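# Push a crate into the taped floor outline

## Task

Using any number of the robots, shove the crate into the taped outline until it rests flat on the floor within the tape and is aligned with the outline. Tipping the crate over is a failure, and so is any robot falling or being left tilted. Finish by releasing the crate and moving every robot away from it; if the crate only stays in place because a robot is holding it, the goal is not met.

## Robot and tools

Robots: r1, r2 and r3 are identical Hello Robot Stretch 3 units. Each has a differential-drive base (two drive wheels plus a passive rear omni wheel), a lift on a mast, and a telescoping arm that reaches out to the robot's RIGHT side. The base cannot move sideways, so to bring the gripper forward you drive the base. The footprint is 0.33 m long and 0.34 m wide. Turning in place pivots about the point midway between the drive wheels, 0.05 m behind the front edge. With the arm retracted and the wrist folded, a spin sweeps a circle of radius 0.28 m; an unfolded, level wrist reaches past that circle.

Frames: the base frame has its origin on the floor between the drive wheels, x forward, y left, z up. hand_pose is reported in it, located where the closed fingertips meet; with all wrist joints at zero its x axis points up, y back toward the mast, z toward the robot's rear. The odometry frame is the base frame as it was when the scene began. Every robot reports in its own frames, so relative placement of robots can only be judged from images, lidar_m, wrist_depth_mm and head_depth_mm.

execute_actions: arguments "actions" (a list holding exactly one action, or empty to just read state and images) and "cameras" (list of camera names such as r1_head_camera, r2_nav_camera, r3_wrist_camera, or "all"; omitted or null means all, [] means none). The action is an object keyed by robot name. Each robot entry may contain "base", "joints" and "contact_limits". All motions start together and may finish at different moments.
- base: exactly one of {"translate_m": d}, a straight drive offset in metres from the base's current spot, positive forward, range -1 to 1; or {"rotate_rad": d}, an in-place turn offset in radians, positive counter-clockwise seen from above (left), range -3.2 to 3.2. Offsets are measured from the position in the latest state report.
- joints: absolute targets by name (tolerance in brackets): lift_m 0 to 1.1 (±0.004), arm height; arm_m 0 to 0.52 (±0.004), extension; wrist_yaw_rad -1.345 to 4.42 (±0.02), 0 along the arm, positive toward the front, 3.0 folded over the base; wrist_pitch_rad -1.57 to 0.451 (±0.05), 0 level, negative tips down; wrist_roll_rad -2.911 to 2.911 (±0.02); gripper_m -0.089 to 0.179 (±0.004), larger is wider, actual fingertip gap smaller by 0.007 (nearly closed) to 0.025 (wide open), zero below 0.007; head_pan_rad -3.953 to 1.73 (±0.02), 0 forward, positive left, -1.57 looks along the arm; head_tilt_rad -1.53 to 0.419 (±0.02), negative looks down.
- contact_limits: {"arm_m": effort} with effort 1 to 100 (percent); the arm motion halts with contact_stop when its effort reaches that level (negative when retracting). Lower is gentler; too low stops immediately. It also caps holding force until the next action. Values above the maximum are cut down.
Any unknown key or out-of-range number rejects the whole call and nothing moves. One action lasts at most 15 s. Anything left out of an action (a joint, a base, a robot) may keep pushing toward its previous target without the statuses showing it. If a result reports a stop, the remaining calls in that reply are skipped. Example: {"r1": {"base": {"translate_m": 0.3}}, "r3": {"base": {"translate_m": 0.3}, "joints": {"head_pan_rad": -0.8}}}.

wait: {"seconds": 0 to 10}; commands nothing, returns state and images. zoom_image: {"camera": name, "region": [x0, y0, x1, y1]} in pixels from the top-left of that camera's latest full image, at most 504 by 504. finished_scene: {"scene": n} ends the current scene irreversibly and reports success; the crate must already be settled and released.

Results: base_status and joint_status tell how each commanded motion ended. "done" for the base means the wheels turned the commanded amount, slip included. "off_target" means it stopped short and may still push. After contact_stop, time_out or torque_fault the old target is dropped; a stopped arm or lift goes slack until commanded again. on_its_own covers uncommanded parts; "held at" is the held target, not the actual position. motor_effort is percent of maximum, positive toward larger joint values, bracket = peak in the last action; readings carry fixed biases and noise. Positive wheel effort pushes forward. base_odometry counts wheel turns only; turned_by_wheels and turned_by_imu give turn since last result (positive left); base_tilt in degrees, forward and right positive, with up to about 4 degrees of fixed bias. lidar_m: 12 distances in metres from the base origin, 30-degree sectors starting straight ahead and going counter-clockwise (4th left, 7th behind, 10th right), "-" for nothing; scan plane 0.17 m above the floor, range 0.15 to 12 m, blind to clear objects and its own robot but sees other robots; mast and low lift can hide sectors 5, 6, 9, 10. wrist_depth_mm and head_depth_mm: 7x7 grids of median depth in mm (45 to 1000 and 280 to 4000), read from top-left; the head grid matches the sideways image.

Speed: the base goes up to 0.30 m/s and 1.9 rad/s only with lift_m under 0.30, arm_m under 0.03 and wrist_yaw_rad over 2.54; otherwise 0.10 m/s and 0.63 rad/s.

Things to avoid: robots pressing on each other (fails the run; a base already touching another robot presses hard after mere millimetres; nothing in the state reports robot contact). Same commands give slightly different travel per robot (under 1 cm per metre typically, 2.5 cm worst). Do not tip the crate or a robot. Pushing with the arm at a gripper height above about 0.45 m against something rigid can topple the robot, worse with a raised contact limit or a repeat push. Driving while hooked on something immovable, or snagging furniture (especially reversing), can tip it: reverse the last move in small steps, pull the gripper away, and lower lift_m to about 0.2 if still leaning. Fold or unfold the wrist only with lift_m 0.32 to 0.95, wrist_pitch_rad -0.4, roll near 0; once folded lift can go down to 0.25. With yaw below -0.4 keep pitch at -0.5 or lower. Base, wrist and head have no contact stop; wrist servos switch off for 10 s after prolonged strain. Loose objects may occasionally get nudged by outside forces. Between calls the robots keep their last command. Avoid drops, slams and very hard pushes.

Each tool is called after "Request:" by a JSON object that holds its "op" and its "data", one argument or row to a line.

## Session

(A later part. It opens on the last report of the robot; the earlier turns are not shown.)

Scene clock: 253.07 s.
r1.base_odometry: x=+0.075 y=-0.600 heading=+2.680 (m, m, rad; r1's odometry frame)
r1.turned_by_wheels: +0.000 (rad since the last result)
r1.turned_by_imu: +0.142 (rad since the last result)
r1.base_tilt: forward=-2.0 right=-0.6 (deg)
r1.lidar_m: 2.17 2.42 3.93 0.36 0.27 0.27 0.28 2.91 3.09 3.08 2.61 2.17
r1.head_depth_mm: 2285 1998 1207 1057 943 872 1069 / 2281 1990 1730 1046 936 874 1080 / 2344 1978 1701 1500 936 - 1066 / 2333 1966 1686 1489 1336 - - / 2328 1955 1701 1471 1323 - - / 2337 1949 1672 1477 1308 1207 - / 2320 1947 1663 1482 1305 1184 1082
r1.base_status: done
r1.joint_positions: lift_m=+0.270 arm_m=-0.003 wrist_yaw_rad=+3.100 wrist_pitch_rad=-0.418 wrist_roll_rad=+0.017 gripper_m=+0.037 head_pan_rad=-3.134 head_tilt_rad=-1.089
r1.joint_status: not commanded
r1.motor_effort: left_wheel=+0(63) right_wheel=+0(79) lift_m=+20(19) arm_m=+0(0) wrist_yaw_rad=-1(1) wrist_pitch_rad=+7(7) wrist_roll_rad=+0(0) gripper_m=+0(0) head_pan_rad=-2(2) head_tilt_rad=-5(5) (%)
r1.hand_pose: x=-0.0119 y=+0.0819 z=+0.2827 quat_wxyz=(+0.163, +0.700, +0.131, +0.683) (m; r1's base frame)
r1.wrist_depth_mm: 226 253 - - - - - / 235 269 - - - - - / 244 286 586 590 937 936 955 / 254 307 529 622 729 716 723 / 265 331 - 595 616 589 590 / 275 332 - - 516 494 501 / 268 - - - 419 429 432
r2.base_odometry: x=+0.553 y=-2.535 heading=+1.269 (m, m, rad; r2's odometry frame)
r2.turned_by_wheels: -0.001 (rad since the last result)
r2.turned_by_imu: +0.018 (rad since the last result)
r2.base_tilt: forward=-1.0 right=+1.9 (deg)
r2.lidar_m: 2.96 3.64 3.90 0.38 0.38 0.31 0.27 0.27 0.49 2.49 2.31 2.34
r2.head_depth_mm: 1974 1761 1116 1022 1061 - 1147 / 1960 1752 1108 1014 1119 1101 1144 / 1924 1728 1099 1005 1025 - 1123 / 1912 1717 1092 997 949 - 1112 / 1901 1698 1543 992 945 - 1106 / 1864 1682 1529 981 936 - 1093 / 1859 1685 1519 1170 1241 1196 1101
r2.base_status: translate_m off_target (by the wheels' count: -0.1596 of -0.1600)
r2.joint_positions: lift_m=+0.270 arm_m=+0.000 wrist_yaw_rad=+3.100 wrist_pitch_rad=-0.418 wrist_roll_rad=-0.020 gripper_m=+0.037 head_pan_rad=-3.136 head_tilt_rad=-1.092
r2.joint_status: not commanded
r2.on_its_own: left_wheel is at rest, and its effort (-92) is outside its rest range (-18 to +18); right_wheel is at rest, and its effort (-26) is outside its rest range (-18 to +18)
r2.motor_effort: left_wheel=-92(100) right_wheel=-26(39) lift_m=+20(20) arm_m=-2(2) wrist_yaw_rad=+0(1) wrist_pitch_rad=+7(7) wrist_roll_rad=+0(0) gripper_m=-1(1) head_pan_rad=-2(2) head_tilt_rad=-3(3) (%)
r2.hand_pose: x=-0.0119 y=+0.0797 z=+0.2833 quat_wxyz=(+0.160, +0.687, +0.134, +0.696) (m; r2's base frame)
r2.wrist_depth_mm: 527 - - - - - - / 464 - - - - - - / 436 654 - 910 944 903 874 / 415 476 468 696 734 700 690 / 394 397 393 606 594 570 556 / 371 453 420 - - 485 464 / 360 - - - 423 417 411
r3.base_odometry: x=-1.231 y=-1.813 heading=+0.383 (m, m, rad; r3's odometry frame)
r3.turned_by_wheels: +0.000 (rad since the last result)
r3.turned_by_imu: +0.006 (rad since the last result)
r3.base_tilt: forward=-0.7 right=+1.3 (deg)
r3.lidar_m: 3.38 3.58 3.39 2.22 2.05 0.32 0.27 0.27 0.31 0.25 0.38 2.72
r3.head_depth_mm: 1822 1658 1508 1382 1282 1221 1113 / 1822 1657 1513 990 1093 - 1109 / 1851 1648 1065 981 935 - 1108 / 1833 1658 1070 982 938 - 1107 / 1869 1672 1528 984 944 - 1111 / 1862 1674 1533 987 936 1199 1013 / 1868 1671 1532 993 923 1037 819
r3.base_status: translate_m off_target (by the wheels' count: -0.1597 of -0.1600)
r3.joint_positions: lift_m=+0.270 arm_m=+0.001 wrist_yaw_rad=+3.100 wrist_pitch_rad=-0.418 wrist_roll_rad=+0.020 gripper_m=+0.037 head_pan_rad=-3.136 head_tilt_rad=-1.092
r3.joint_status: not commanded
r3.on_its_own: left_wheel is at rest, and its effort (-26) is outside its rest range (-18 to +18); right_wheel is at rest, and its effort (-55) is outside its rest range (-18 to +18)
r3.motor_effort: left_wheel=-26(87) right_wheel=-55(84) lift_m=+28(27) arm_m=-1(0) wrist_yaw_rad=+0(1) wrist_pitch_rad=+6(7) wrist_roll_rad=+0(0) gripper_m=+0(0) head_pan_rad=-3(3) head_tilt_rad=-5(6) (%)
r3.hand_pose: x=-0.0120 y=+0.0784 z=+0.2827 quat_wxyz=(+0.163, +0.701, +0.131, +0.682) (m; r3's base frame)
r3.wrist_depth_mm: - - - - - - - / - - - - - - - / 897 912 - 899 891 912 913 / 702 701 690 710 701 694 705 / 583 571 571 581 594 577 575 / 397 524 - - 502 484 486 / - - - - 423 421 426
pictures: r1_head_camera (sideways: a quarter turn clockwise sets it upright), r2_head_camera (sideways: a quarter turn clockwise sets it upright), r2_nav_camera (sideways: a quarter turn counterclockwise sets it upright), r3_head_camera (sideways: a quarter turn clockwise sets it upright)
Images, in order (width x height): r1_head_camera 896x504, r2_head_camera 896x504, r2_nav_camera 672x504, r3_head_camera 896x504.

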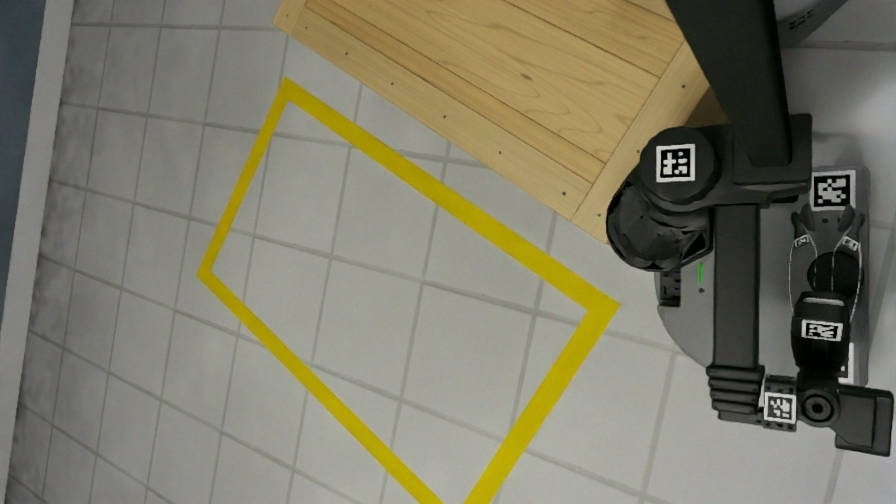

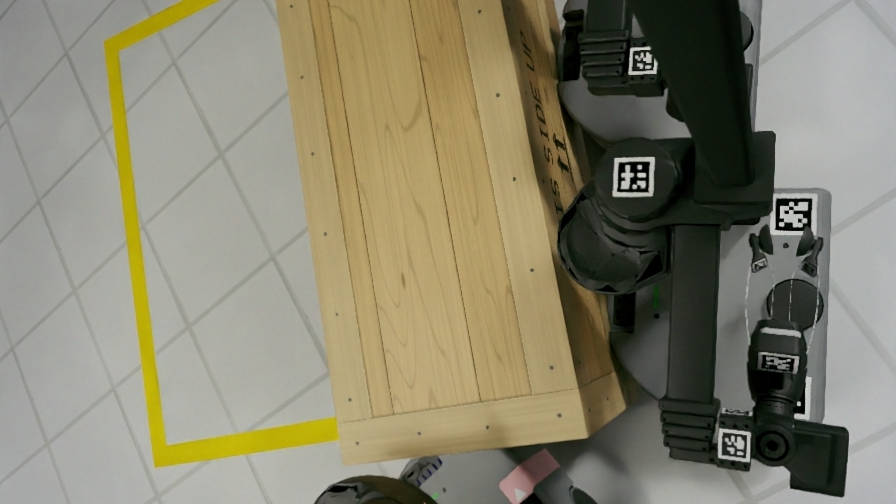

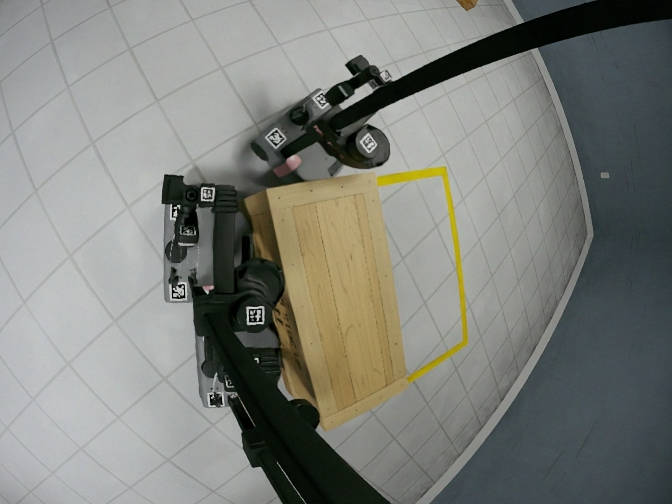

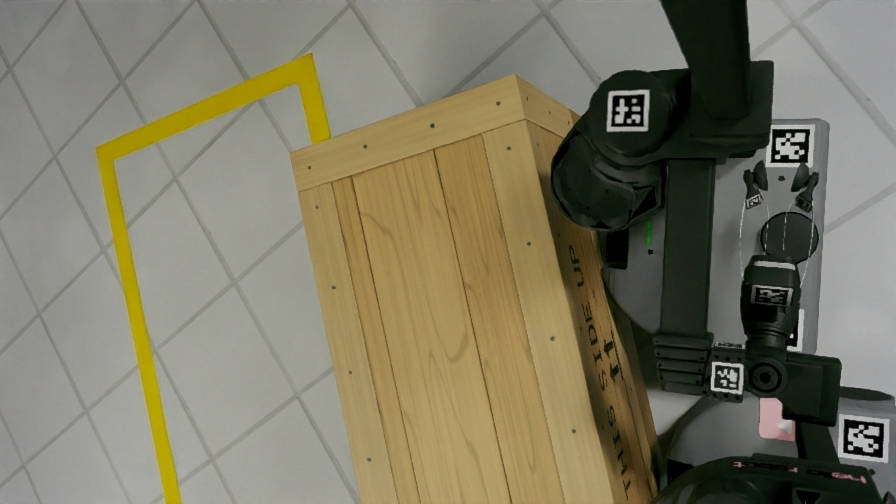

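Request:
{"op": "execute_actions", "data": {
  "actions": [
    {"r1":{"base":{"rotate_rad":0.4}}}
  ],
  "cameras": []
}}

Request:
{"op": "execute_actions", "data": {
  "actions": [
    {"r1":{"base":{"translate_m":-0.23}},"r2":{"base":{"translate_m":-0.25}},"r3":{"base":{"translate_m":-0.245}}}
  ],
  "cameras": ["r1_head_camera","r2_nav_camera","r2_head_camera","r3_head_camera"]
}}

Scene clock: 262.93 s.
r1.base_odometry: x=+0.075 y=-0.600 heading=+3.080 (m, m, rad; r1's odometry frame)
r1.turned_by_wheels: +0.400 (rad since the last result)
r1.turned_by_imu: +0.402 (rad since the last result)
r1.base_tilt: forward=-2.0 right=-0.4 (deg)
r1.lidar_m: 2.30 3.31 0.62 0.28 0.27 0.27 2.77 3.16 3.08 2.89 2.21 2.16
r1.head_depth_mm: 2340 2006 1714 1507 941 871 821 / 2383 2000 1716 1506 1335 870 1067 / 2366 1983 1711 1490 1344 - 1065 / 2367 1959 1695 1495 1323 - - / 2361 1970 1695 1474 1320 - - / 2323 1954 1681 1477 1314 1213 - / 2288 1953 1673 1471 1312 1184 1090
r1.base_status: done
r1.joint_positions: lift_m=+0.270 arm_m=-0.003 wrist_yaw_rad=+3.100 wrist_pitch_rad=-0.418 wrist_roll_rad=+0.017 gripper_m=+0.037 head_pan_rad=-3.134 head_tilt_rad=-1.089
r1.joint_status: not commanded
r1.motor_effort: left_wheel=-1(6) right_wheel=+3(9) lift_m=+20(20) arm_m=+0(1) wrist_yaw_rad=+0(1) wrist_pitch_rad=+7(7) wrist_roll_rad=+0(0) gripper_m=+0(1) head_pan_rad=-2(2) head_tilt_rad=-4(5) (%)
r1.hand_pose: x=-0.0119 y=+0.0819 z=+0.2827 quat_wxyz=(+0.163, +0.700, +0.131, +0.683) (m; r1's base frame)
r1.wrist_depth_mm: 215 233 294 340 - - - / 228 246 318 371 - - - / 243 269 349 403 571 944 905 / 256 287 384 445 567 726 727 / 269 313 - 490 583 593 594 / 286 329 - - 503 496 507 / 296 - - - 422 432 435
r2.base_odometry: x=+0.553 y=-2.535 heading=+1.269 (m, m, rad; r2's odometry frame)
r2.turned_by_wheels: +0.000 (rad since the last result)
r2.turned_by_imu: -0.001 (rad since the last result)
r2.base_tilt: forward=-1.3 right=+2.0 (deg)
r2.lidar_m: 2.96 3.62 3.89 0.38 0.38 0.32 0.27 0.27 0.61 2.49 2.31 2.34
r2.head_depth_mm: 1984 1759 1119 1022 1061 - 1149 / 1952 1739 1109 1010 1120 1098 1145 / 1944 1739 1096 1003 1022 - 1122 / 1937 1715 1092 998 947 - 1110 / 1906 1702 1531 991 942 - 1109 / 1879 1683 1531 981 937 - 1099 / 1864 1674 1522 1197 1256 1193 1100
r2.base_status: not commanded
r2.joint_positions: lift_m=+0.270 arm_m=+0.000 wrist_yaw_rad=+3.100 wrist_pitch_rad=-0.418 wrist_roll_rad=-0.020 gripper_m=+0.037 head_pan_rad=-3.136 head_tilt_rad=-1.092
r2.joint_status: not commanded
r2.on_its_own: left_wheel is at rest, and its effort (-92) is outside its rest range (-18 to +18); right_wheel is at rest, and its effort (-26) is outside its rest range (-18 to +18)
r2.motor_effort: left_wheel=-92(92) right_wheel=-26(26) lift_m=+20(20) arm_m=-2(2) wrist_yaw_rad=+0(0) wrist_pitch_rad=+6(7) wrist_roll_rad=+0(0) gripper_m=+0(1) head_pan_rad=-2(3) head_tilt_rad=-3(4) (%)
r2.hand_pose: x=-0.0119 y=+0.0797 z=+0.2833 quat_wxyz=(+0.160, +0.687, +0.134, +0.696) (m; r2's base frame)
r2.wrist_depth_mm: 527 - - - - - - / 466 - - - - - - / 436 667 - 930 956 891 887 / 414 481 466 691 732 706 680 / 395 397 392 599 598 569 549 / 371 444 416 - - 491 469 / 358 - - - 424 420 409
r3.base_odometry: x=-1.231 y=-1.813 heading=+0.383 (m, m, rad; r3's odometry frame)
r3.turned_by_wheels: +0.000 (rad since the last result)
r3.turned_by_imu: +0.000 (rad since the last result)
r3.base_tilt: forward=-0.7 right=+1.2 (deg)
r3.lidar_m: 3.39 3.56 3.39 2.22 2.04 0.32 0.27 0.27 0.31 0.25 0.38 2.72
r3.head_depth_mm: 1827 1651 1494 1385 1285 1220 1113 / 1826 1659 1517 990 1088 - 1106 / 1825 1655 1068 977 936 - 1105 / 1827 1660 1068 985 937 - 1102 / 1856 1671 1522 986 938 - 1101 / 1878 1666 1518 988 931 1205 1013 / 1857 1685 1521 989 926 1032 823
r3.base_status: not commanded
r3.joint_positions: lift_m=+0.270 arm_m=+0.001 wrist_yaw_rad=+3.100 wrist_pitch_rad=-0.418 wrist_roll_rad=+0.020 gripper_m=+0.037 head_pan_rad=-3.136 head_tilt_rad=-1.092
r3.joint_status: not commanded
r3.on_its_own: left_wheel is at rest, and its effort (-25) is outside its rest range (-18 to +18); right_wheel is at rest, and its effort (-56) is outside its rest range (-18 to +18)
r3.motor_effort: left_wheel=-25(25) right_wheel=-56(56) lift_m=+28(28) arm_m=+0(0) wrist_yaw_rad=+0(1) wrist_pitch_rad=+6(6) wrist_roll_rad=+0(0) gripper_m=+0(0) head_pan_rad=-3(3) head_tilt_rad=-6(6) (%)
r3.hand_pose: x=-0.0120 y=+0.0784 z=+0.2827 quat_wxyz=(+0.163, +0.701, +0.131, +0.682) (m; r3's base frame)
r3.wrist_depth_mm: - - - - - - - / - - - - - - - / 890 914 - 925 913 906 906 / 713 694 701 717 695 709 709 / 573 584 571 575 611 574 583 / 391 524 - - 499 480 494 / - - - - 413 420 426
pictures: none
No camera images: the call's "cameras" was empty. Leave "cameras" out to get every camera's image.

Scene clock: 265.33 s.
r1.base_odometry: x=+0.304 y=-0.613 heading=+3.080 (m, m, rad; r1's odometry frame)
r1.turned_by_wheels: +0.000 (rad since the last result)
r1.turned_by_imu: +0.130 (rad since the last result)
r1.base_tilt: forward=-2.0 right=-0.5 (deg)
r1.lidar_m: 2.60 4.24 0.31 0.24 0.23 0.24 2.75 2.95 2.94 2.81 2.33 2.32
r1.head_depth_mm: 2299 1991 1735 1509 943 872 773 / 2372 1986 1703 1495 1328 865 974 / 2367 1993 1717 1491 1333 - 1059 / 2346 1970 1706 1481 1337 - 1050 / 2325 1959 1695 1476 1324 - 1051 / 2323 1930 1688 1491 1314 1208 - / 2313 1935 1663 1470 1317 1180 1089
r1.base_status: done
r1.joint_positions: lift_m=+0.270 arm_m=-0.003 wrist_yaw_rad=+3.100 wrist_pitch_rad=-0.418 wrist_roll_rad=+0.017 gripper_m=+0.037 head_pan_rad=-3.135 head_tilt_rad=-1.090
r1.joint_status: not commanded
r1.motor_effort: left_wheel=+4(28) right_wheel=-9(89) lift_m=+20(20) arm_m=+1(0) wrist_yaw_rad=+1(1) wrist_pitch_rad=+7(7) wrist_roll_rad=+0(0) gripper_m=-1(0) head_pan_rad=-2(2) head_tilt_rad=-5(5) (%)
r1.hand_pose: x=-0.0119 y=+0.0820 z=+0.2828 quat_wxyz=(+0.162, +0.700, +0.131, +0.683) (m; r1's base frame)
r1.wrist_depth_mm: 194 204 249 278 598 535 - / 201 217 269 301 699 - - / 213 234 292 334 539 596 926 / 228 254 322 364 480 521 728 / 242 276 - 404 533 573 599 / 262 295 - - 522 500 503 / 273 - - - 417 433 439
r2.base_odometry: x=+0.479 y=-2.773 heading=+1.268 (m, m, rad; r2's odometry frame)
r2.turned_by_wheels: -0.001 (rad since the last result)
r2.turned_by_imu: +0.006 (rad since the last result)
r2.base_tilt: forward=-1.2 right=+1.8 (deg)
r2.lidar_m: 3.12 3.85 3.64 0.38 0.38 0.32 0.27 0.27 0.57 2.63 2.45 2.49
r2.head_depth_mm: 1982 1756 1122 1021 1076 - 1147 / 1942 1754 1104 1012 1120 1105 1141 / 1934 1741 1096 1007 1032 - 1127 / 1900 1729 1090 999 949 - 1116 / 1898 1695 1535 994 946 - 1100 / 1885 1693 1527 986 935 - 1100 / 1873 1684 1512 1066 1244 1198 1093
r2.base_status: translate_m off_target (by the wheels' count: -0.2495 of -0.2500)
r2.joint_positions: lift_m=+0.270 arm_m=+0.000 wrist_yaw_rad=+3.100 wrist_pitch_rad=-0.418 wrist_roll_rad=-0.020 gripper_m=+0.037 head_pan_rad=-3.136 head_tilt_rad=-1.093
r2.joint_status: not commanded
r2.on_its_own: left_wheel is at rest, and its effort (-100) is outside its rest range (-18 to +18); right_wheel is at rest, and its effort (-29) is outside its rest range (-18 to +18)
r2.motor_effort: left_wheel=-100(100) right_wheel=-29(38) lift_m=+20(20) arm_m=-2(2) wrist_yaw_rad=+1(0) wrist_pitch_rad=+6(6) wrist_roll_rad=+0(0) gripper_m=-1(0) head_pan_rad=-2(2) head_tilt_rad=-3(2) (%)
r2.hand_pose: x=-0.0118 y=+0.0797 z=+0.2832 quat_wxyz=(+0.160, +0.687, +0.134, +0.696) (m; r2's base frame)
r2.wrist_depth_mm: 535 - - - - - - / 484 - - - - - - / 458 687 - 933 944 935 887 / 428 477 468 713 718 694 671 / 402 394 390 600 596 584 559 / 381 435 418 - - 483 474 / 363 - - - 418 420 409
r3.base_odometry: x=-1.458 y=-1.904 heading=+0.384 (m, m, rad; r3's odometry frame)
r3.turned_by_wheels: +0.001 (rad since the last result)
r3.turned_by_imu: +0.009 (rad since the last result)
r3.base_tilt: forward=-0.7 right=+1.3 (deg)
r3.lidar_m: 3.62 3.82 3.08 2.06 1.90 0.32 0.27 0.27 0.31 0.25 0.26 2.88
r3.head_depth_mm: 1816 1646 1508 1387 1284 1222 1118 / 1821 1659 1517 990 1131 - 1113 / 1824 1671 1068 981 938 - 1106 / 1847 1665 1069 981 939 - 1111 / 1855 1665 1526 982 942 - 1105 / 1863 1685 1528 992 931 1175 1014 / 1865 1674 1543 995 927 1035 725
r3.base_status: translate_m off_target (by the wheels' count: -0.2448 of -0.2450)
r3.joint_positions: lift_m=+0.270 arm_m=+0.001 wrist_yaw_rad=+3.100 wrist_pitch_rad=-0.418 wrist_roll_rad=+0.020 gripper_m=+0.037 head_pan_rad=-3.136 head_tilt_rad=-1.092
r3.joint_status: not commanded
r3.on_its_own: right_wheel is at rest, and its effort (-58) is outside its rest range (-18 to +18)
r3.motor_effort: left_wheel=-13(78) right_wheel=-58(88) lift_m=+28(27) arm_m=+0(0) wrist_yaw_rad=+0(1) wrist_pitch_rad=+6(6) wrist_roll_rad=+0(0) gripper_m=+0(1) head_pan_rad=-2(3) head_tilt_rad=-6(5) (%)
r3.hand_pose: x=-0.0120 y=+0.0784 z=+0.2827 quat_wxyz=(+0.163, +0.701, +0.131, +0.682) (m; r3's base frame)
r3.wrist_depth_mm: - - - - - - - / - - - - - - - / 890 881 - 901 911 929 903 / 701 702 701 697 700 700 706 / 576 578 580 569 592 585 580 / 400 512 - - 500 489 489 / - - - - 424 426 424
pictures: r1_head_camera (sideways: a quarter turn clockwise sets it upright), r2_head_camera (sideways: a quarter turn clockwise sets it upright), r2_nav_camera (sideways: a quarter turn counterclockwise sets it upright), r3_head_camera (sideways: a quarter turn clockwise sets it upright)
Images, in order (width x height): r1_head_camera 896x504, r2_head_camera 896x504, r2_nav_camera 672x504, r3_head_camera 896x504.

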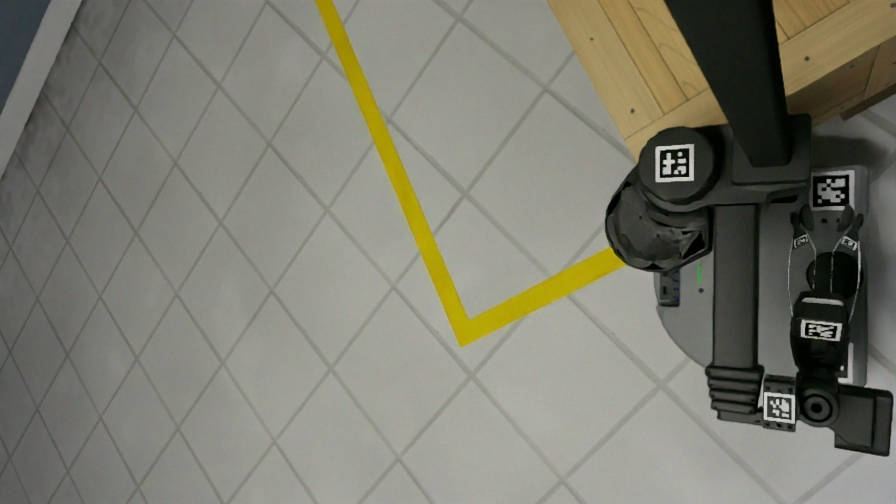

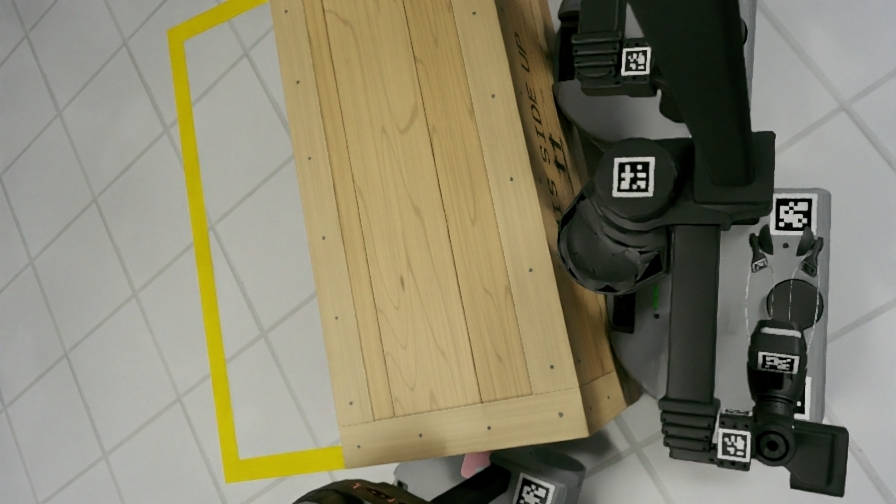

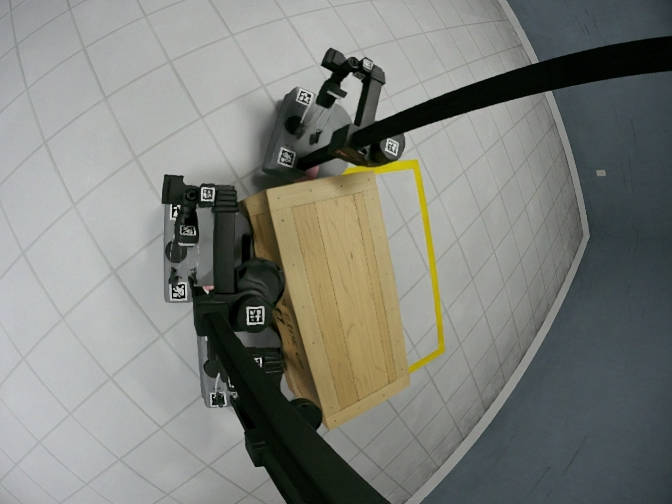

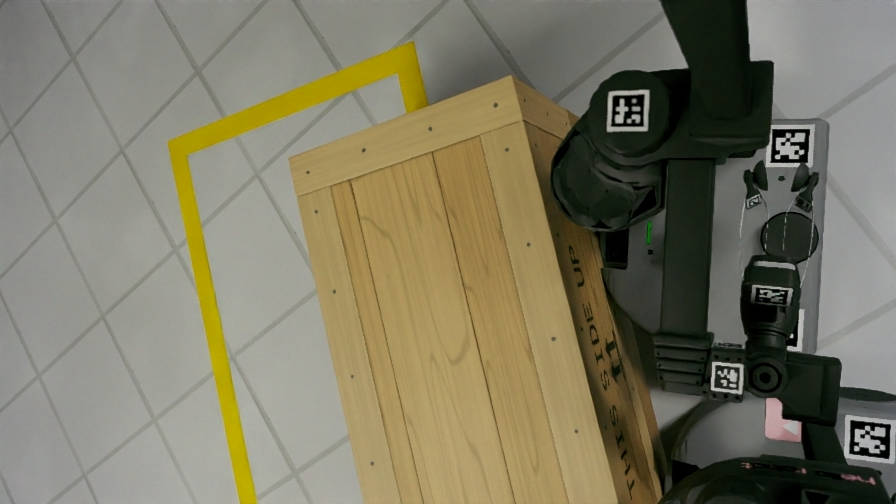

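Request:
{"op": "execute_actions", "data": {
  "actions": [
    {"r1":{"base":{"translate_m":-0.29}},"r2":{"base":{"translate_m":-0.31}},"r3":{"base":{"translate_m":-0.29}}}
  ],
  "cameras": ["r1_head_camera","r2_nav_camera","r2_head_camera","r3_head_camera"]
}}

Scene clock: 269.97 s.
r1.base_odometry: x=+0.594 y=-0.631 heading=+3.081 (m, m, rad; r1's odometry frame)
r1.turned_by_wheels: +0.001 (rad since the last result)
r1.turned_by_imu: +0.092 (rad since the last result)
r1.base_tilt: forward=-2.0 right=-0.3 (deg)
r1.lidar_m: 2.96 4.69 0.27 0.22 0.22 0.24 2.67 2.73 2.74 2.87 2.51 2.52
r1.head_depth_mm: 2281 2013 1715 1509 949 871 772 / 2335 1993 1707 1500 1340 866 849 / 2362 2002 1697 1493 1328 - 1066 / 2336 1971 1698 1481 1344 - 1047 / 2334 1964 1695 1477 1332 - 1051 / 2335 1956 1681 1473 1316 1205 - / 2279 1935 1659 1462 1310 1178 1086
r1.base_status: done
r1.joint_positions: lift_m=+0.270 arm_m=-0.003 wrist_yaw_rad=+3.100 wrist_pitch_rad=-0.418 wrist_roll_rad=+0.017 gripper_m=+0.037 head_pan_rad=-3.135 head_tilt_rad=-1.090
r1.joint_status: not commanded
r1.on_its_own: left_wheel is at rest, and its effort (+21) is outside its rest range (-18 to +18); right_wheel is at rest, and its effort (-33) is outside its rest range (-18 to +18)
r1.motor_effort: left_wheel=+21(30) right_wheel=-33(74) lift_m=+20(21) arm_m=+0(0) wrist_yaw_rad=+0(0) wrist_pitch_rad=+7(7) wrist_roll_rad=+0(0) gripper_m=-1(0) head_pan_rad=-1(1) head_tilt_rad=-6(4) (%)
r1.hand_pose: x=-0.0119 y=+0.0820 z=+0.2828 quat_wxyz=(+0.162, +0.700, +0.131, +0.683) (m; r1's base frame)
r1.wrist_depth_mm: 190 199 228 250 284 522 389 / 197 212 250 273 317 - - / 212 229 272 298 514 580 953 / 229 248 299 328 437 461 699 / 245 272 - 362 460 484 603 / 264 293 - - 500 493 499 / 274 - - - 418 436 430
r2.base_odometry: x=+0.386 y=-3.068 heading=+1.267 (m, m, rad; r2's odometry frame)
r2.turned_by_wheels: -0.001 (rad since the last result)
r2.turned_by_imu: +0.008 (rad since the last result)
r2.base_tilt: forward=-1.2 right=+1.8 (deg)
r2.lidar_m: 3.41 4.12 3.29 0.38 0.39 0.31 0.27 0.27 0.53 2.83 2.63 2.67
r2.head_depth_mm: 1984 1767 1117 1016 1050 - 1150 / 1948 1740 1105 1012 1120 1095 1140 / 1929 1723 1098 1005 995 - 1132 / 1927 1716 1089 1002 943 - 1110 / 1896 1711 1535 986 945 - 1106 / 1885 1681 1535 984 936 - 1098 / 1859 1680 1498 1016 1224 1202 1090
r2.base_status: translate_m off_target (by the wheels' count: -0.3095 of -0.3100)
r2.joint_positions: lift_m=+0.270 arm_m=+0.000 wrist_yaw_rad=+3.100 wrist_pitch_rad=-0.418 wrist_roll_rad=-0.020 gripper_m=+0.037 head_pan_rad=-3.136 head_tilt_rad=-1.093
r2.joint_status: not commanded
r2.on_its_own: left_wheel is at rest, and its effort (-100) is outside its rest range (-18 to +18); right_wheel is at rest, and its effort (-31) is outside its rest range (-18 to +18)
r2.motor_effort: left_wheel=-100(100) right_wheel=-31(38) lift_m=+20(20) arm_m=-2(2) wrist_yaw_rad=+1(0) wrist_pitch_rad=+6(6) wrist_roll_rad=+0(0) gripper_m=+0(0) head_pan_rad=-2(2) head_tilt_rad=-3(3) (%)
r2.hand_pose: x=-0.0118 y=+0.0797 z=+0.2832 quat_wxyz=(+0.160, +0.687, +0.134, +0.696) (m; r2's base frame)
r2.wrist_depth_mm: 488 - - - - - - / 439 - - - - - - / 421 633 - 922 944 916 882 / 396 482 467 691 708 686 681 / 382 405 388 599 609 575 557 / 368 461 435 - - 479 465 / 351 - - - 421 416 411
r3.base_odometry: x=-1.727 y=-2.012 heading=+0.384 (m, m, rad; r3's odometry frame)
r3.turned_by_wheels: +0.001 (rad since the last result)
r3.turned_by_imu: -0.002 (rad since the last result)
r3.base_tilt: forward=-0.7 right=+1.2 (deg)
r3.lidar_m: 3.81 4.08 2.81 1.87 1.73 0.32 0.27 0.27 0.32 0.26 0.39 3.04
r3.head_depth_mm: 1833 1638 1507 1389 1285 1217 1117 / 1839 1659 1513 987 1070 - 1114 / 1836 1664 1065 981 937 - 1106 / 1845 1670 1070 985 936 - 1106 / 1844 1675 1529 990 941 - 1105 / 1865 1687 1531 991 941 1224 1016 / 1880 1686 1531 991 932 1032 960
r3.base_status: translate_m off_target (by the wheels' count: -0.2898 of -0.2900)
r3.joint_positions: lift_m=+0.270 arm_m=+0.001 wrist_yaw_rad=+3.100 wrist_pitch_rad=-0.418 wrist_roll_rad=+0.020 gripper_m=+0.037 head_pan_rad=-3.136 head_tilt_rad=-1.092
r3.joint_status: not commanded
r3.on_its_own: right_wheel is at rest, and its effort (-58) is outside its rest range (-18 to +18)
r3.motor_effort: left_wheel=-16(75) right_wheel=-58(80) lift_m=+28(28) arm_m=-1(1) wrist_yaw_rad=-1(0) wrist_pitch_rad=+6(6) wrist_roll_rad=+0(0) gripper_m=+0(0) head_pan_rad=-3(3) head_tilt_rad=-4(5) (%)
r3.hand_pose: x=-0.0120 y=+0.0784 z=+0.2827 quat_wxyz=(+0.163, +0.701, +0.131, +0.682) (m; r3's base frame)
r3.wrist_depth_mm: - - - - - - - / - - - - - - - / 882 915 - 910 905 903 908 / 695 706 701 692 732 695 720 / 566 572 570 578 593 569 573 / 377 520 - - 499 488 489 / - - - - 425 424 423
pictures: r1_head_camera (sideways: a quarter turn clockwise sets it upright), r2_head_camera (sideways: a quarter turn clockwise sets it upright), r2_nav_camera (sideways: a quarter turn counterclockwise sets it upright), r3_head_camera (sideways: a quarter turn clockwise sets it upright)
Images, in order (width x height): r1_head_camera 896x504, r2_head_camera 896x504, r2_nav_camera 672x504, r3_head_camera 896x504.

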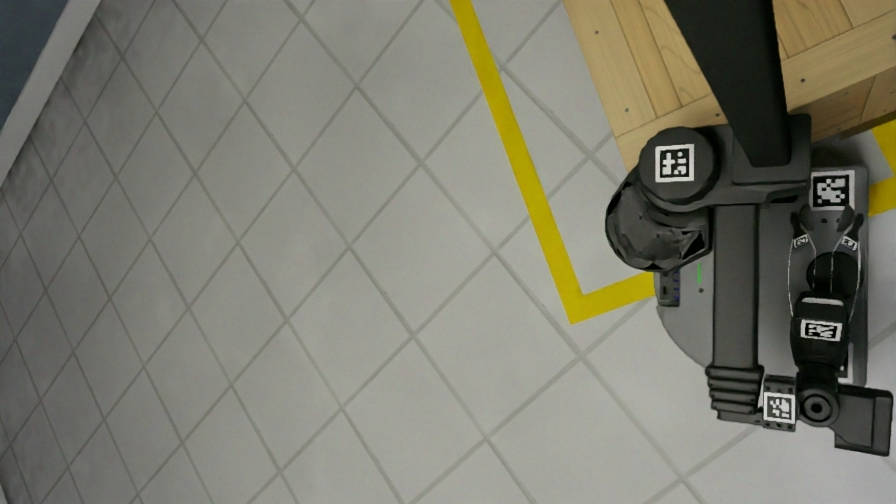

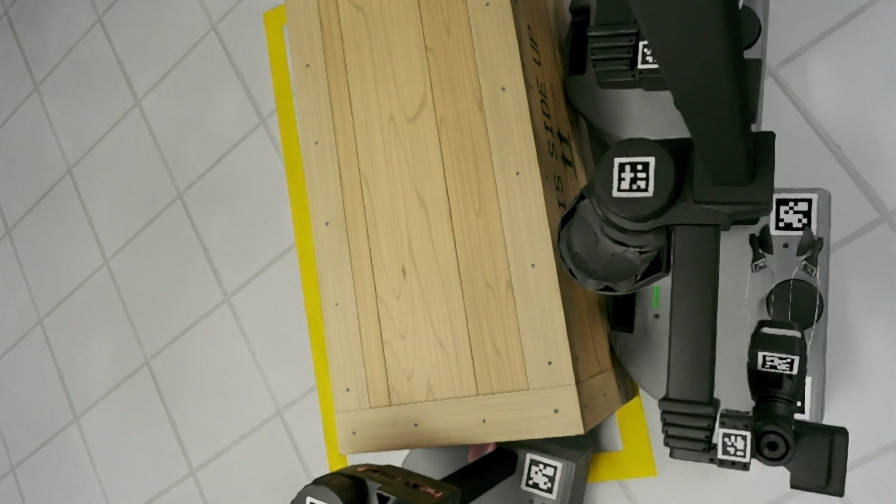

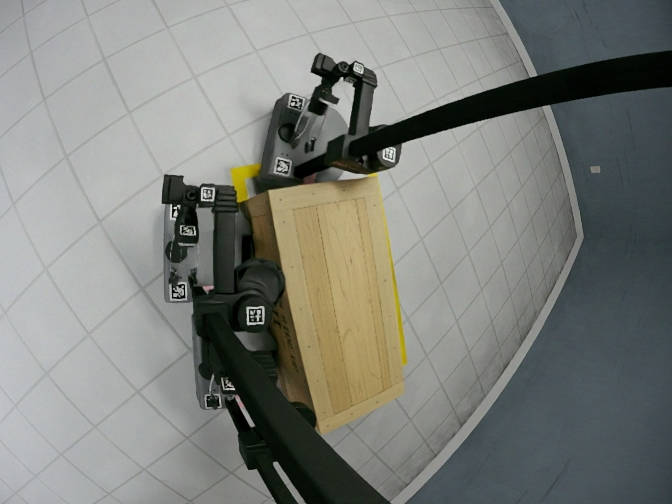

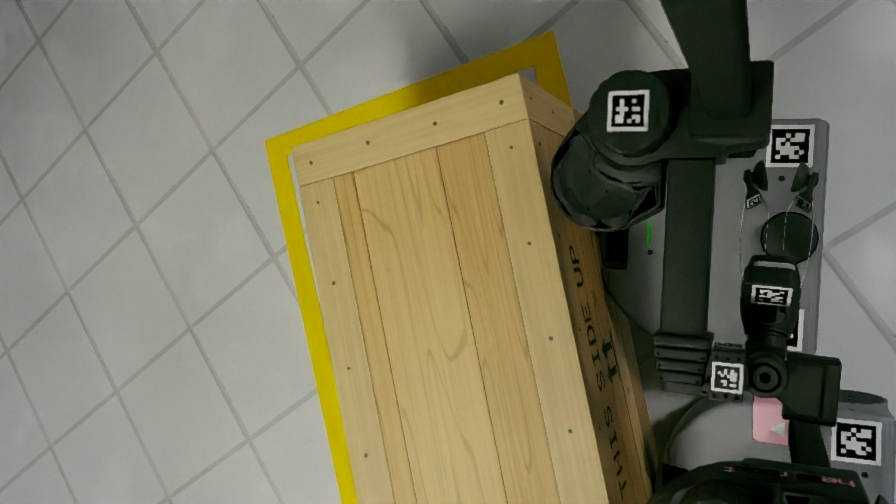

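Request:
{"op": "execute_actions", "data": {
  "actions": []
}}

Scene clock: 273.97 s.
r1.base_odometry: x=+0.594 y=-0.631 heading=+3.081 (m, m, rad; r1's odometry frame)
r1.turned_by_wheels: +0.000 (rad since the last result)
r1.turned_by_imu: +0.001 (rad since the last result)
r1.base_tilt: forward=-2.0 right=-0.4 (deg)
r1.lidar_m: 2.96 4.71 0.27 0.22 0.22 0.24 2.66 2.73 2.73 2.87 2.51 2.52
r1.head_depth_mm: 2272 1993 1713 1507 941 873 771 / 2368 1979 1708 1500 1337 865 853 / 2338 1974 1710 1486 1324 - 1069 / 2354 1960 1690 1482 1344 - 1052 / 2344 1958 1686 1473 1316 - 1047 / 2324 1942 1678 1475 1313 1209 - / 2303 1948 1691 1461 1318 1185 1081
r1.base_status: done
r1.joint_positions: lift_m=+0.270 arm_m=-0.003 wrist_yaw_rad=+3.100 wrist_pitch_rad=-0.418 wrist_roll_rad=+0.017 gripper_m=+0.037 head_pan_rad=-3.135 head_tilt_rad=-1.090
r1.joint_status: not commanded
r1.on_its_own: left_wheel is at rest, and its effort (+21) is outside its rest range (-18 to +18); right_wheel is at rest, and its effort (-33) is outside its rest range (-18 to +18)
r1.motor_effort: left_wheel=+21(30) right_wheel=-33(74) lift_m=+20(21) arm_m=+0(0) wrist_yaw_rad=+1(0) wrist_pitch_rad=+7(7) wrist_roll_rad=+0(0) gripper_m=+1(0) head_pan_rad=-2(1) head_tilt_rad=-4(4) (%)
r1.hand_pose: x=-0.0119 y=+0.0820 z=+0.2828 quat_wxyz=(+0.162, +0.700, +0.131, +0.683) (m; r1's base frame)
r1.wrist_depth_mm: 188 200 230 251 287 528 387 / 198 211 248 271 320 - - / 211 229 271 298 506 574 956 / 228 247 299 328 435 460 702 / 246 272 - 363 459 481 593 / 264 293 - - 493 494 507 / 274 - - - 422 436 436
r2.base_odometry: x=+0.386 y=-3.068 heading=+1.267 (m, m, rad; r2's odometry frame)
r2.turned_by_wheels: +0.000 (rad since the last result)
r2.turned_by_imu: -0.001 (rad since the last result)
r2.base_tilt: forward=-1.1 right=+1.7 (deg)
r2.lidar_m: 3.40 4.13 3.28 0.38 0.39 0.31 0.27 0.27 0.53 2.82 2.63 2.67
r2.head_depth_mm: 1999 1747 1117 1018 1051 - 1151 / 1954 1748 1107 1009 1124 1099 1137 / 1930 1720 1100 1007 996 - 1127 / 1923 1719 1095 1001 943 - 1117 / 1903 1697 1535 995 945 - 1105 / 1874 1696 1532 982 933 - 1101 / 1860 1673 1494 1017 1217 1199 1102
r2.base_status: translate_m off_target (by the wheels' count: -0.3095 of -0.3100)
r2.joint_positions: lift_m=+0.270 arm_m=+0.000 wrist_yaw_rad=+3.100 wrist_pitch_rad=-0.418 wrist_roll_rad=-0.020 gripper_m=+0.037 head_pan_rad=-3.136 head_tilt_rad=-1.093
r2.joint_status: not commanded
r2.on_its_own: left_wheel is at rest, and its effort (-100) is outside its rest range (-18 to +18); right_wheel is at rest, and its effort (-32) is outside its rest range (-18 to +18)
r2.motor_effort: left_wheel=-100(100) right_wheel=-32(38) lift_m=+20(20) arm_m=-2(2) wrist_yaw_rad=+0(0) wrist_pitch_rad=+7(6) wrist_roll_rad=+0(0) gripper_m=+0(0) head_pan_rad=-3(2) head_tilt_rad=-3(3) (%)
r2.hand_pose: x=-0.0118 y=+0.0797 z=+0.2832 quat_wxyz=(+0.160, +0.687, +0.134, +0.696) (m; r2's base frame)
r2.wrist_depth_mm: 483 - - - - - - / 435 - - - - - - / 422 627 - 915 928 905 891 / 400 486 472 692 719 703 675 / 381 402 394 593 605 566 556 / 368 451 429 - - 489 467 / 353 - - - 419 415 407
r3.base_odometry: x=-1.727 y=-2.012 heading=+0.384 (m, m, rad; r3's odometry frame)
r3.turned_by_wheels: +0.000 (rad since the last result)
r3.turned_by_imu: +0.000 (rad since the last result)
r3.base_tilt: forward=-0.7 right=+1.2 (deg)
r3.lidar_m: 3.82 4.08 2.80 1.87 1.73 0.31 0.27 0.27 0.32 0.26 0.39 3.03
r3.head_depth_mm: 1832 1659 1513 1392 1285 1210 1114 / 1840 1656 1517 986 1070 - 1108 / 1835 1659 1065 982 934 - 1108 / 1849 1651 1071 985 940 - 1102 / 1858 1666 1530 987 942 - 1116 / 1857 1678 1532 989 943 1216 1014 / 1864 1683 1534 988 932 1033 960
r3.base_status: translate_m off_target (by the wheels' count: -0.2898 of -0.2900)
r3.joint_positions: lift_m=+0.270 arm_m=+0.001 wrist_yaw_rad=+3.100 wrist_pitch_rad=-0.418 wrist_roll_rad=+0.020 gripper_m=+0.037 head_pan_rad=-3.136 head_tilt_rad=-1.092
r3.joint_status: not commanded
r3.on_its_own: right_wheel is at rest, and its effort (-58) is outside its rest range (-18 to +18)
r3.motor_effort: left_wheel=-16(75) right_wheel=-58(80) lift_m=+27(28) arm_m=-1(1) wrist_yaw_rad=+0(0) wrist_pitch_rad=+6(6) wrist_roll_rad=+0(0) gripper_m=+0(0) head_pan_rad=-3(3) head_tilt_rad=-5(5) (%)
r3.hand_pose: x=-0.0120 y=+0.0784 z=+0.2827 quat_wxyz=(+0.163, +0.701, +0.131, +0.682) (m; r3's base frame)
r3.wrist_depth_mm: - - - - - - - / - - - - - - - / 884 902 - 895 897 910 910 / 705 696 695 705 708 715 720 / 574 579 568 565 599 587 577 / 382 510 - - 502 478 484 / - - - - 417 415 424
pictures: r1_head_camera (sideways: a quarter turn clockwise sets it upright), r1_nav_camera (sideways: a quarter turn counterclockwise sets it upright), r1_wrist_camera, r2_head_camera (sideways: a quarter turn clockwise sets it upright), r2_nav_camera (sideways: a quarter turn counterclockwise sets it upright), r2_wrist_camera, r3_head_camera (sideways: a quarter turn clockwise sets it upright), r3_nav_camera (sideways: a quarter turn counterclockwise sets it upright), r3_wrist_camera
Images, in order (width x height): r1_head_camera 896x504, r1_nav_camera 672x504, r1_wrist_camera 644x364, r2_head_camera 896x504, r2_nav_camera 672x504, r2_wrist_camera 644x364, r3_head_camera 896x504, r3_nav_camera 672x504, r3_wrist_camera 644x364.

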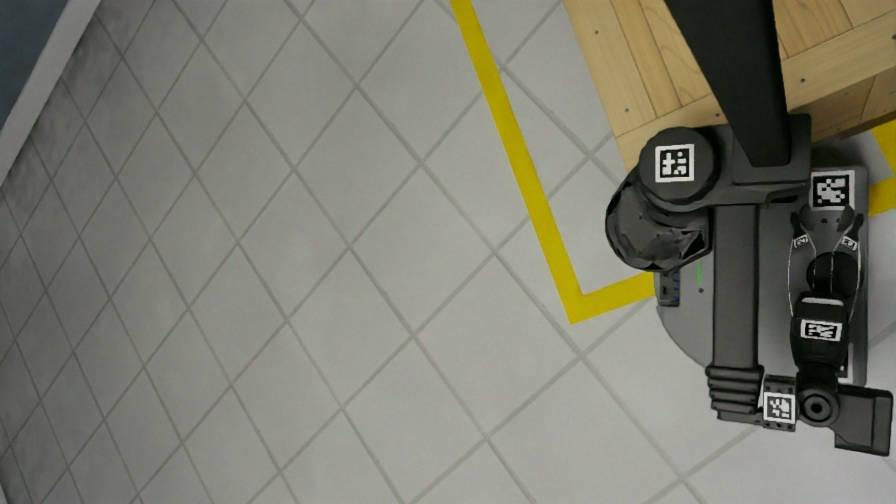

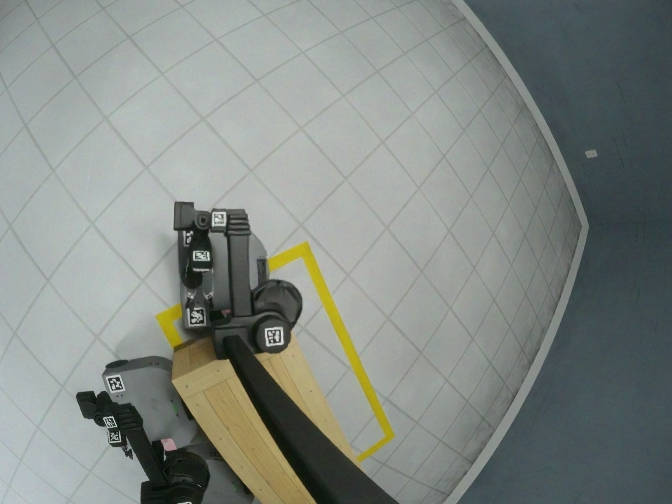

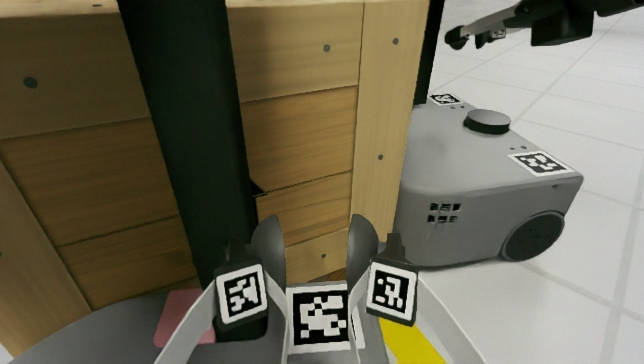

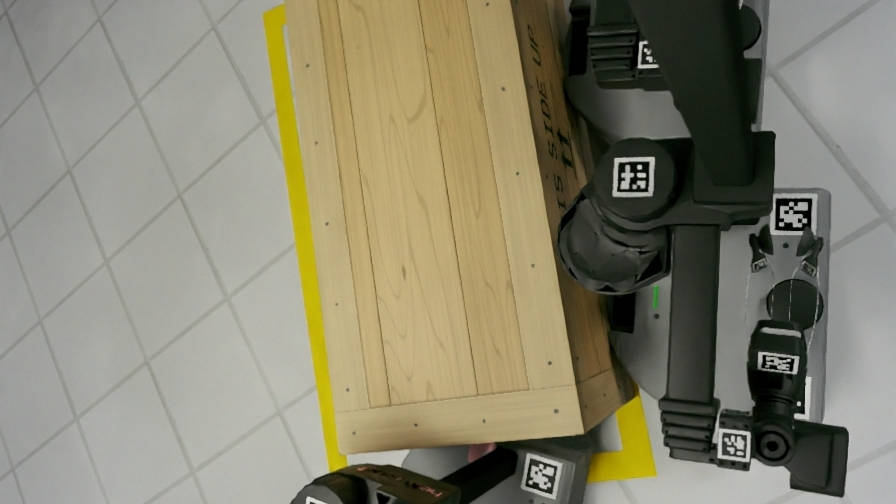

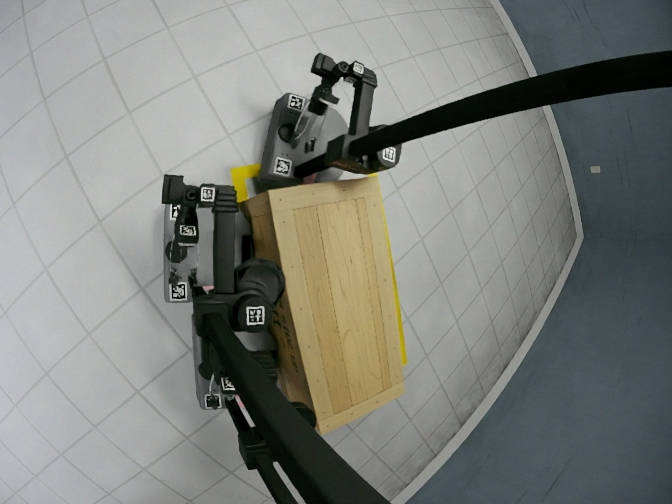

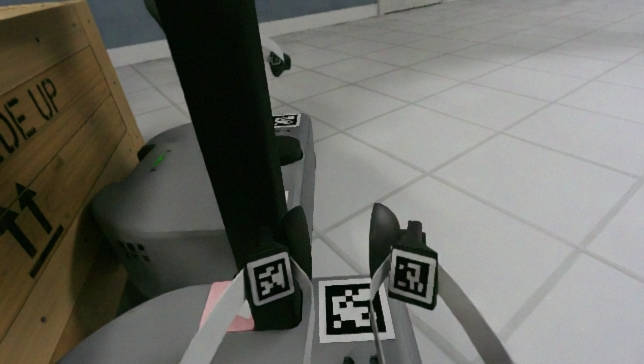

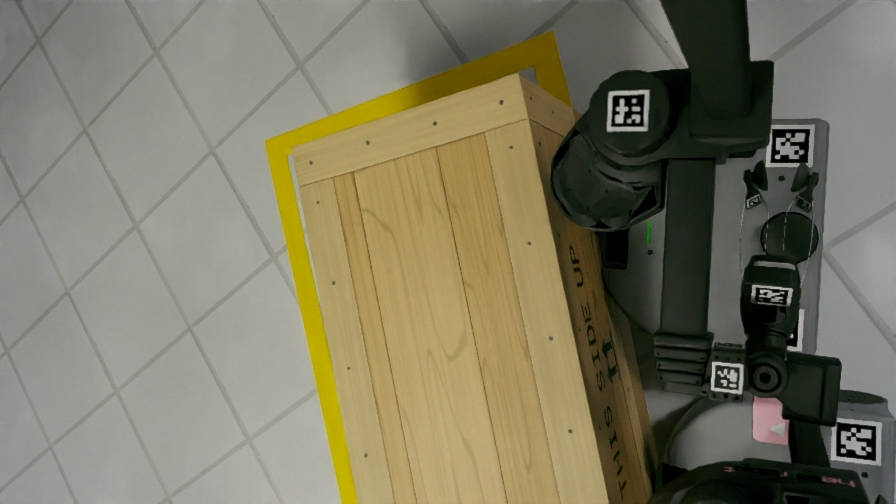

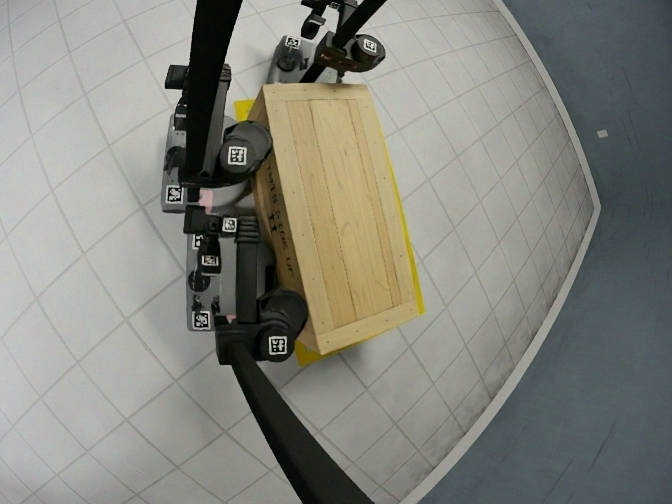

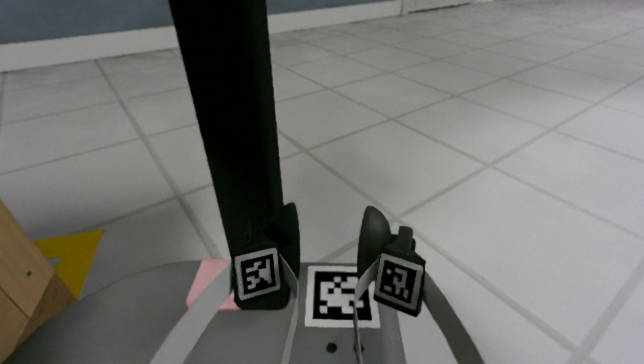

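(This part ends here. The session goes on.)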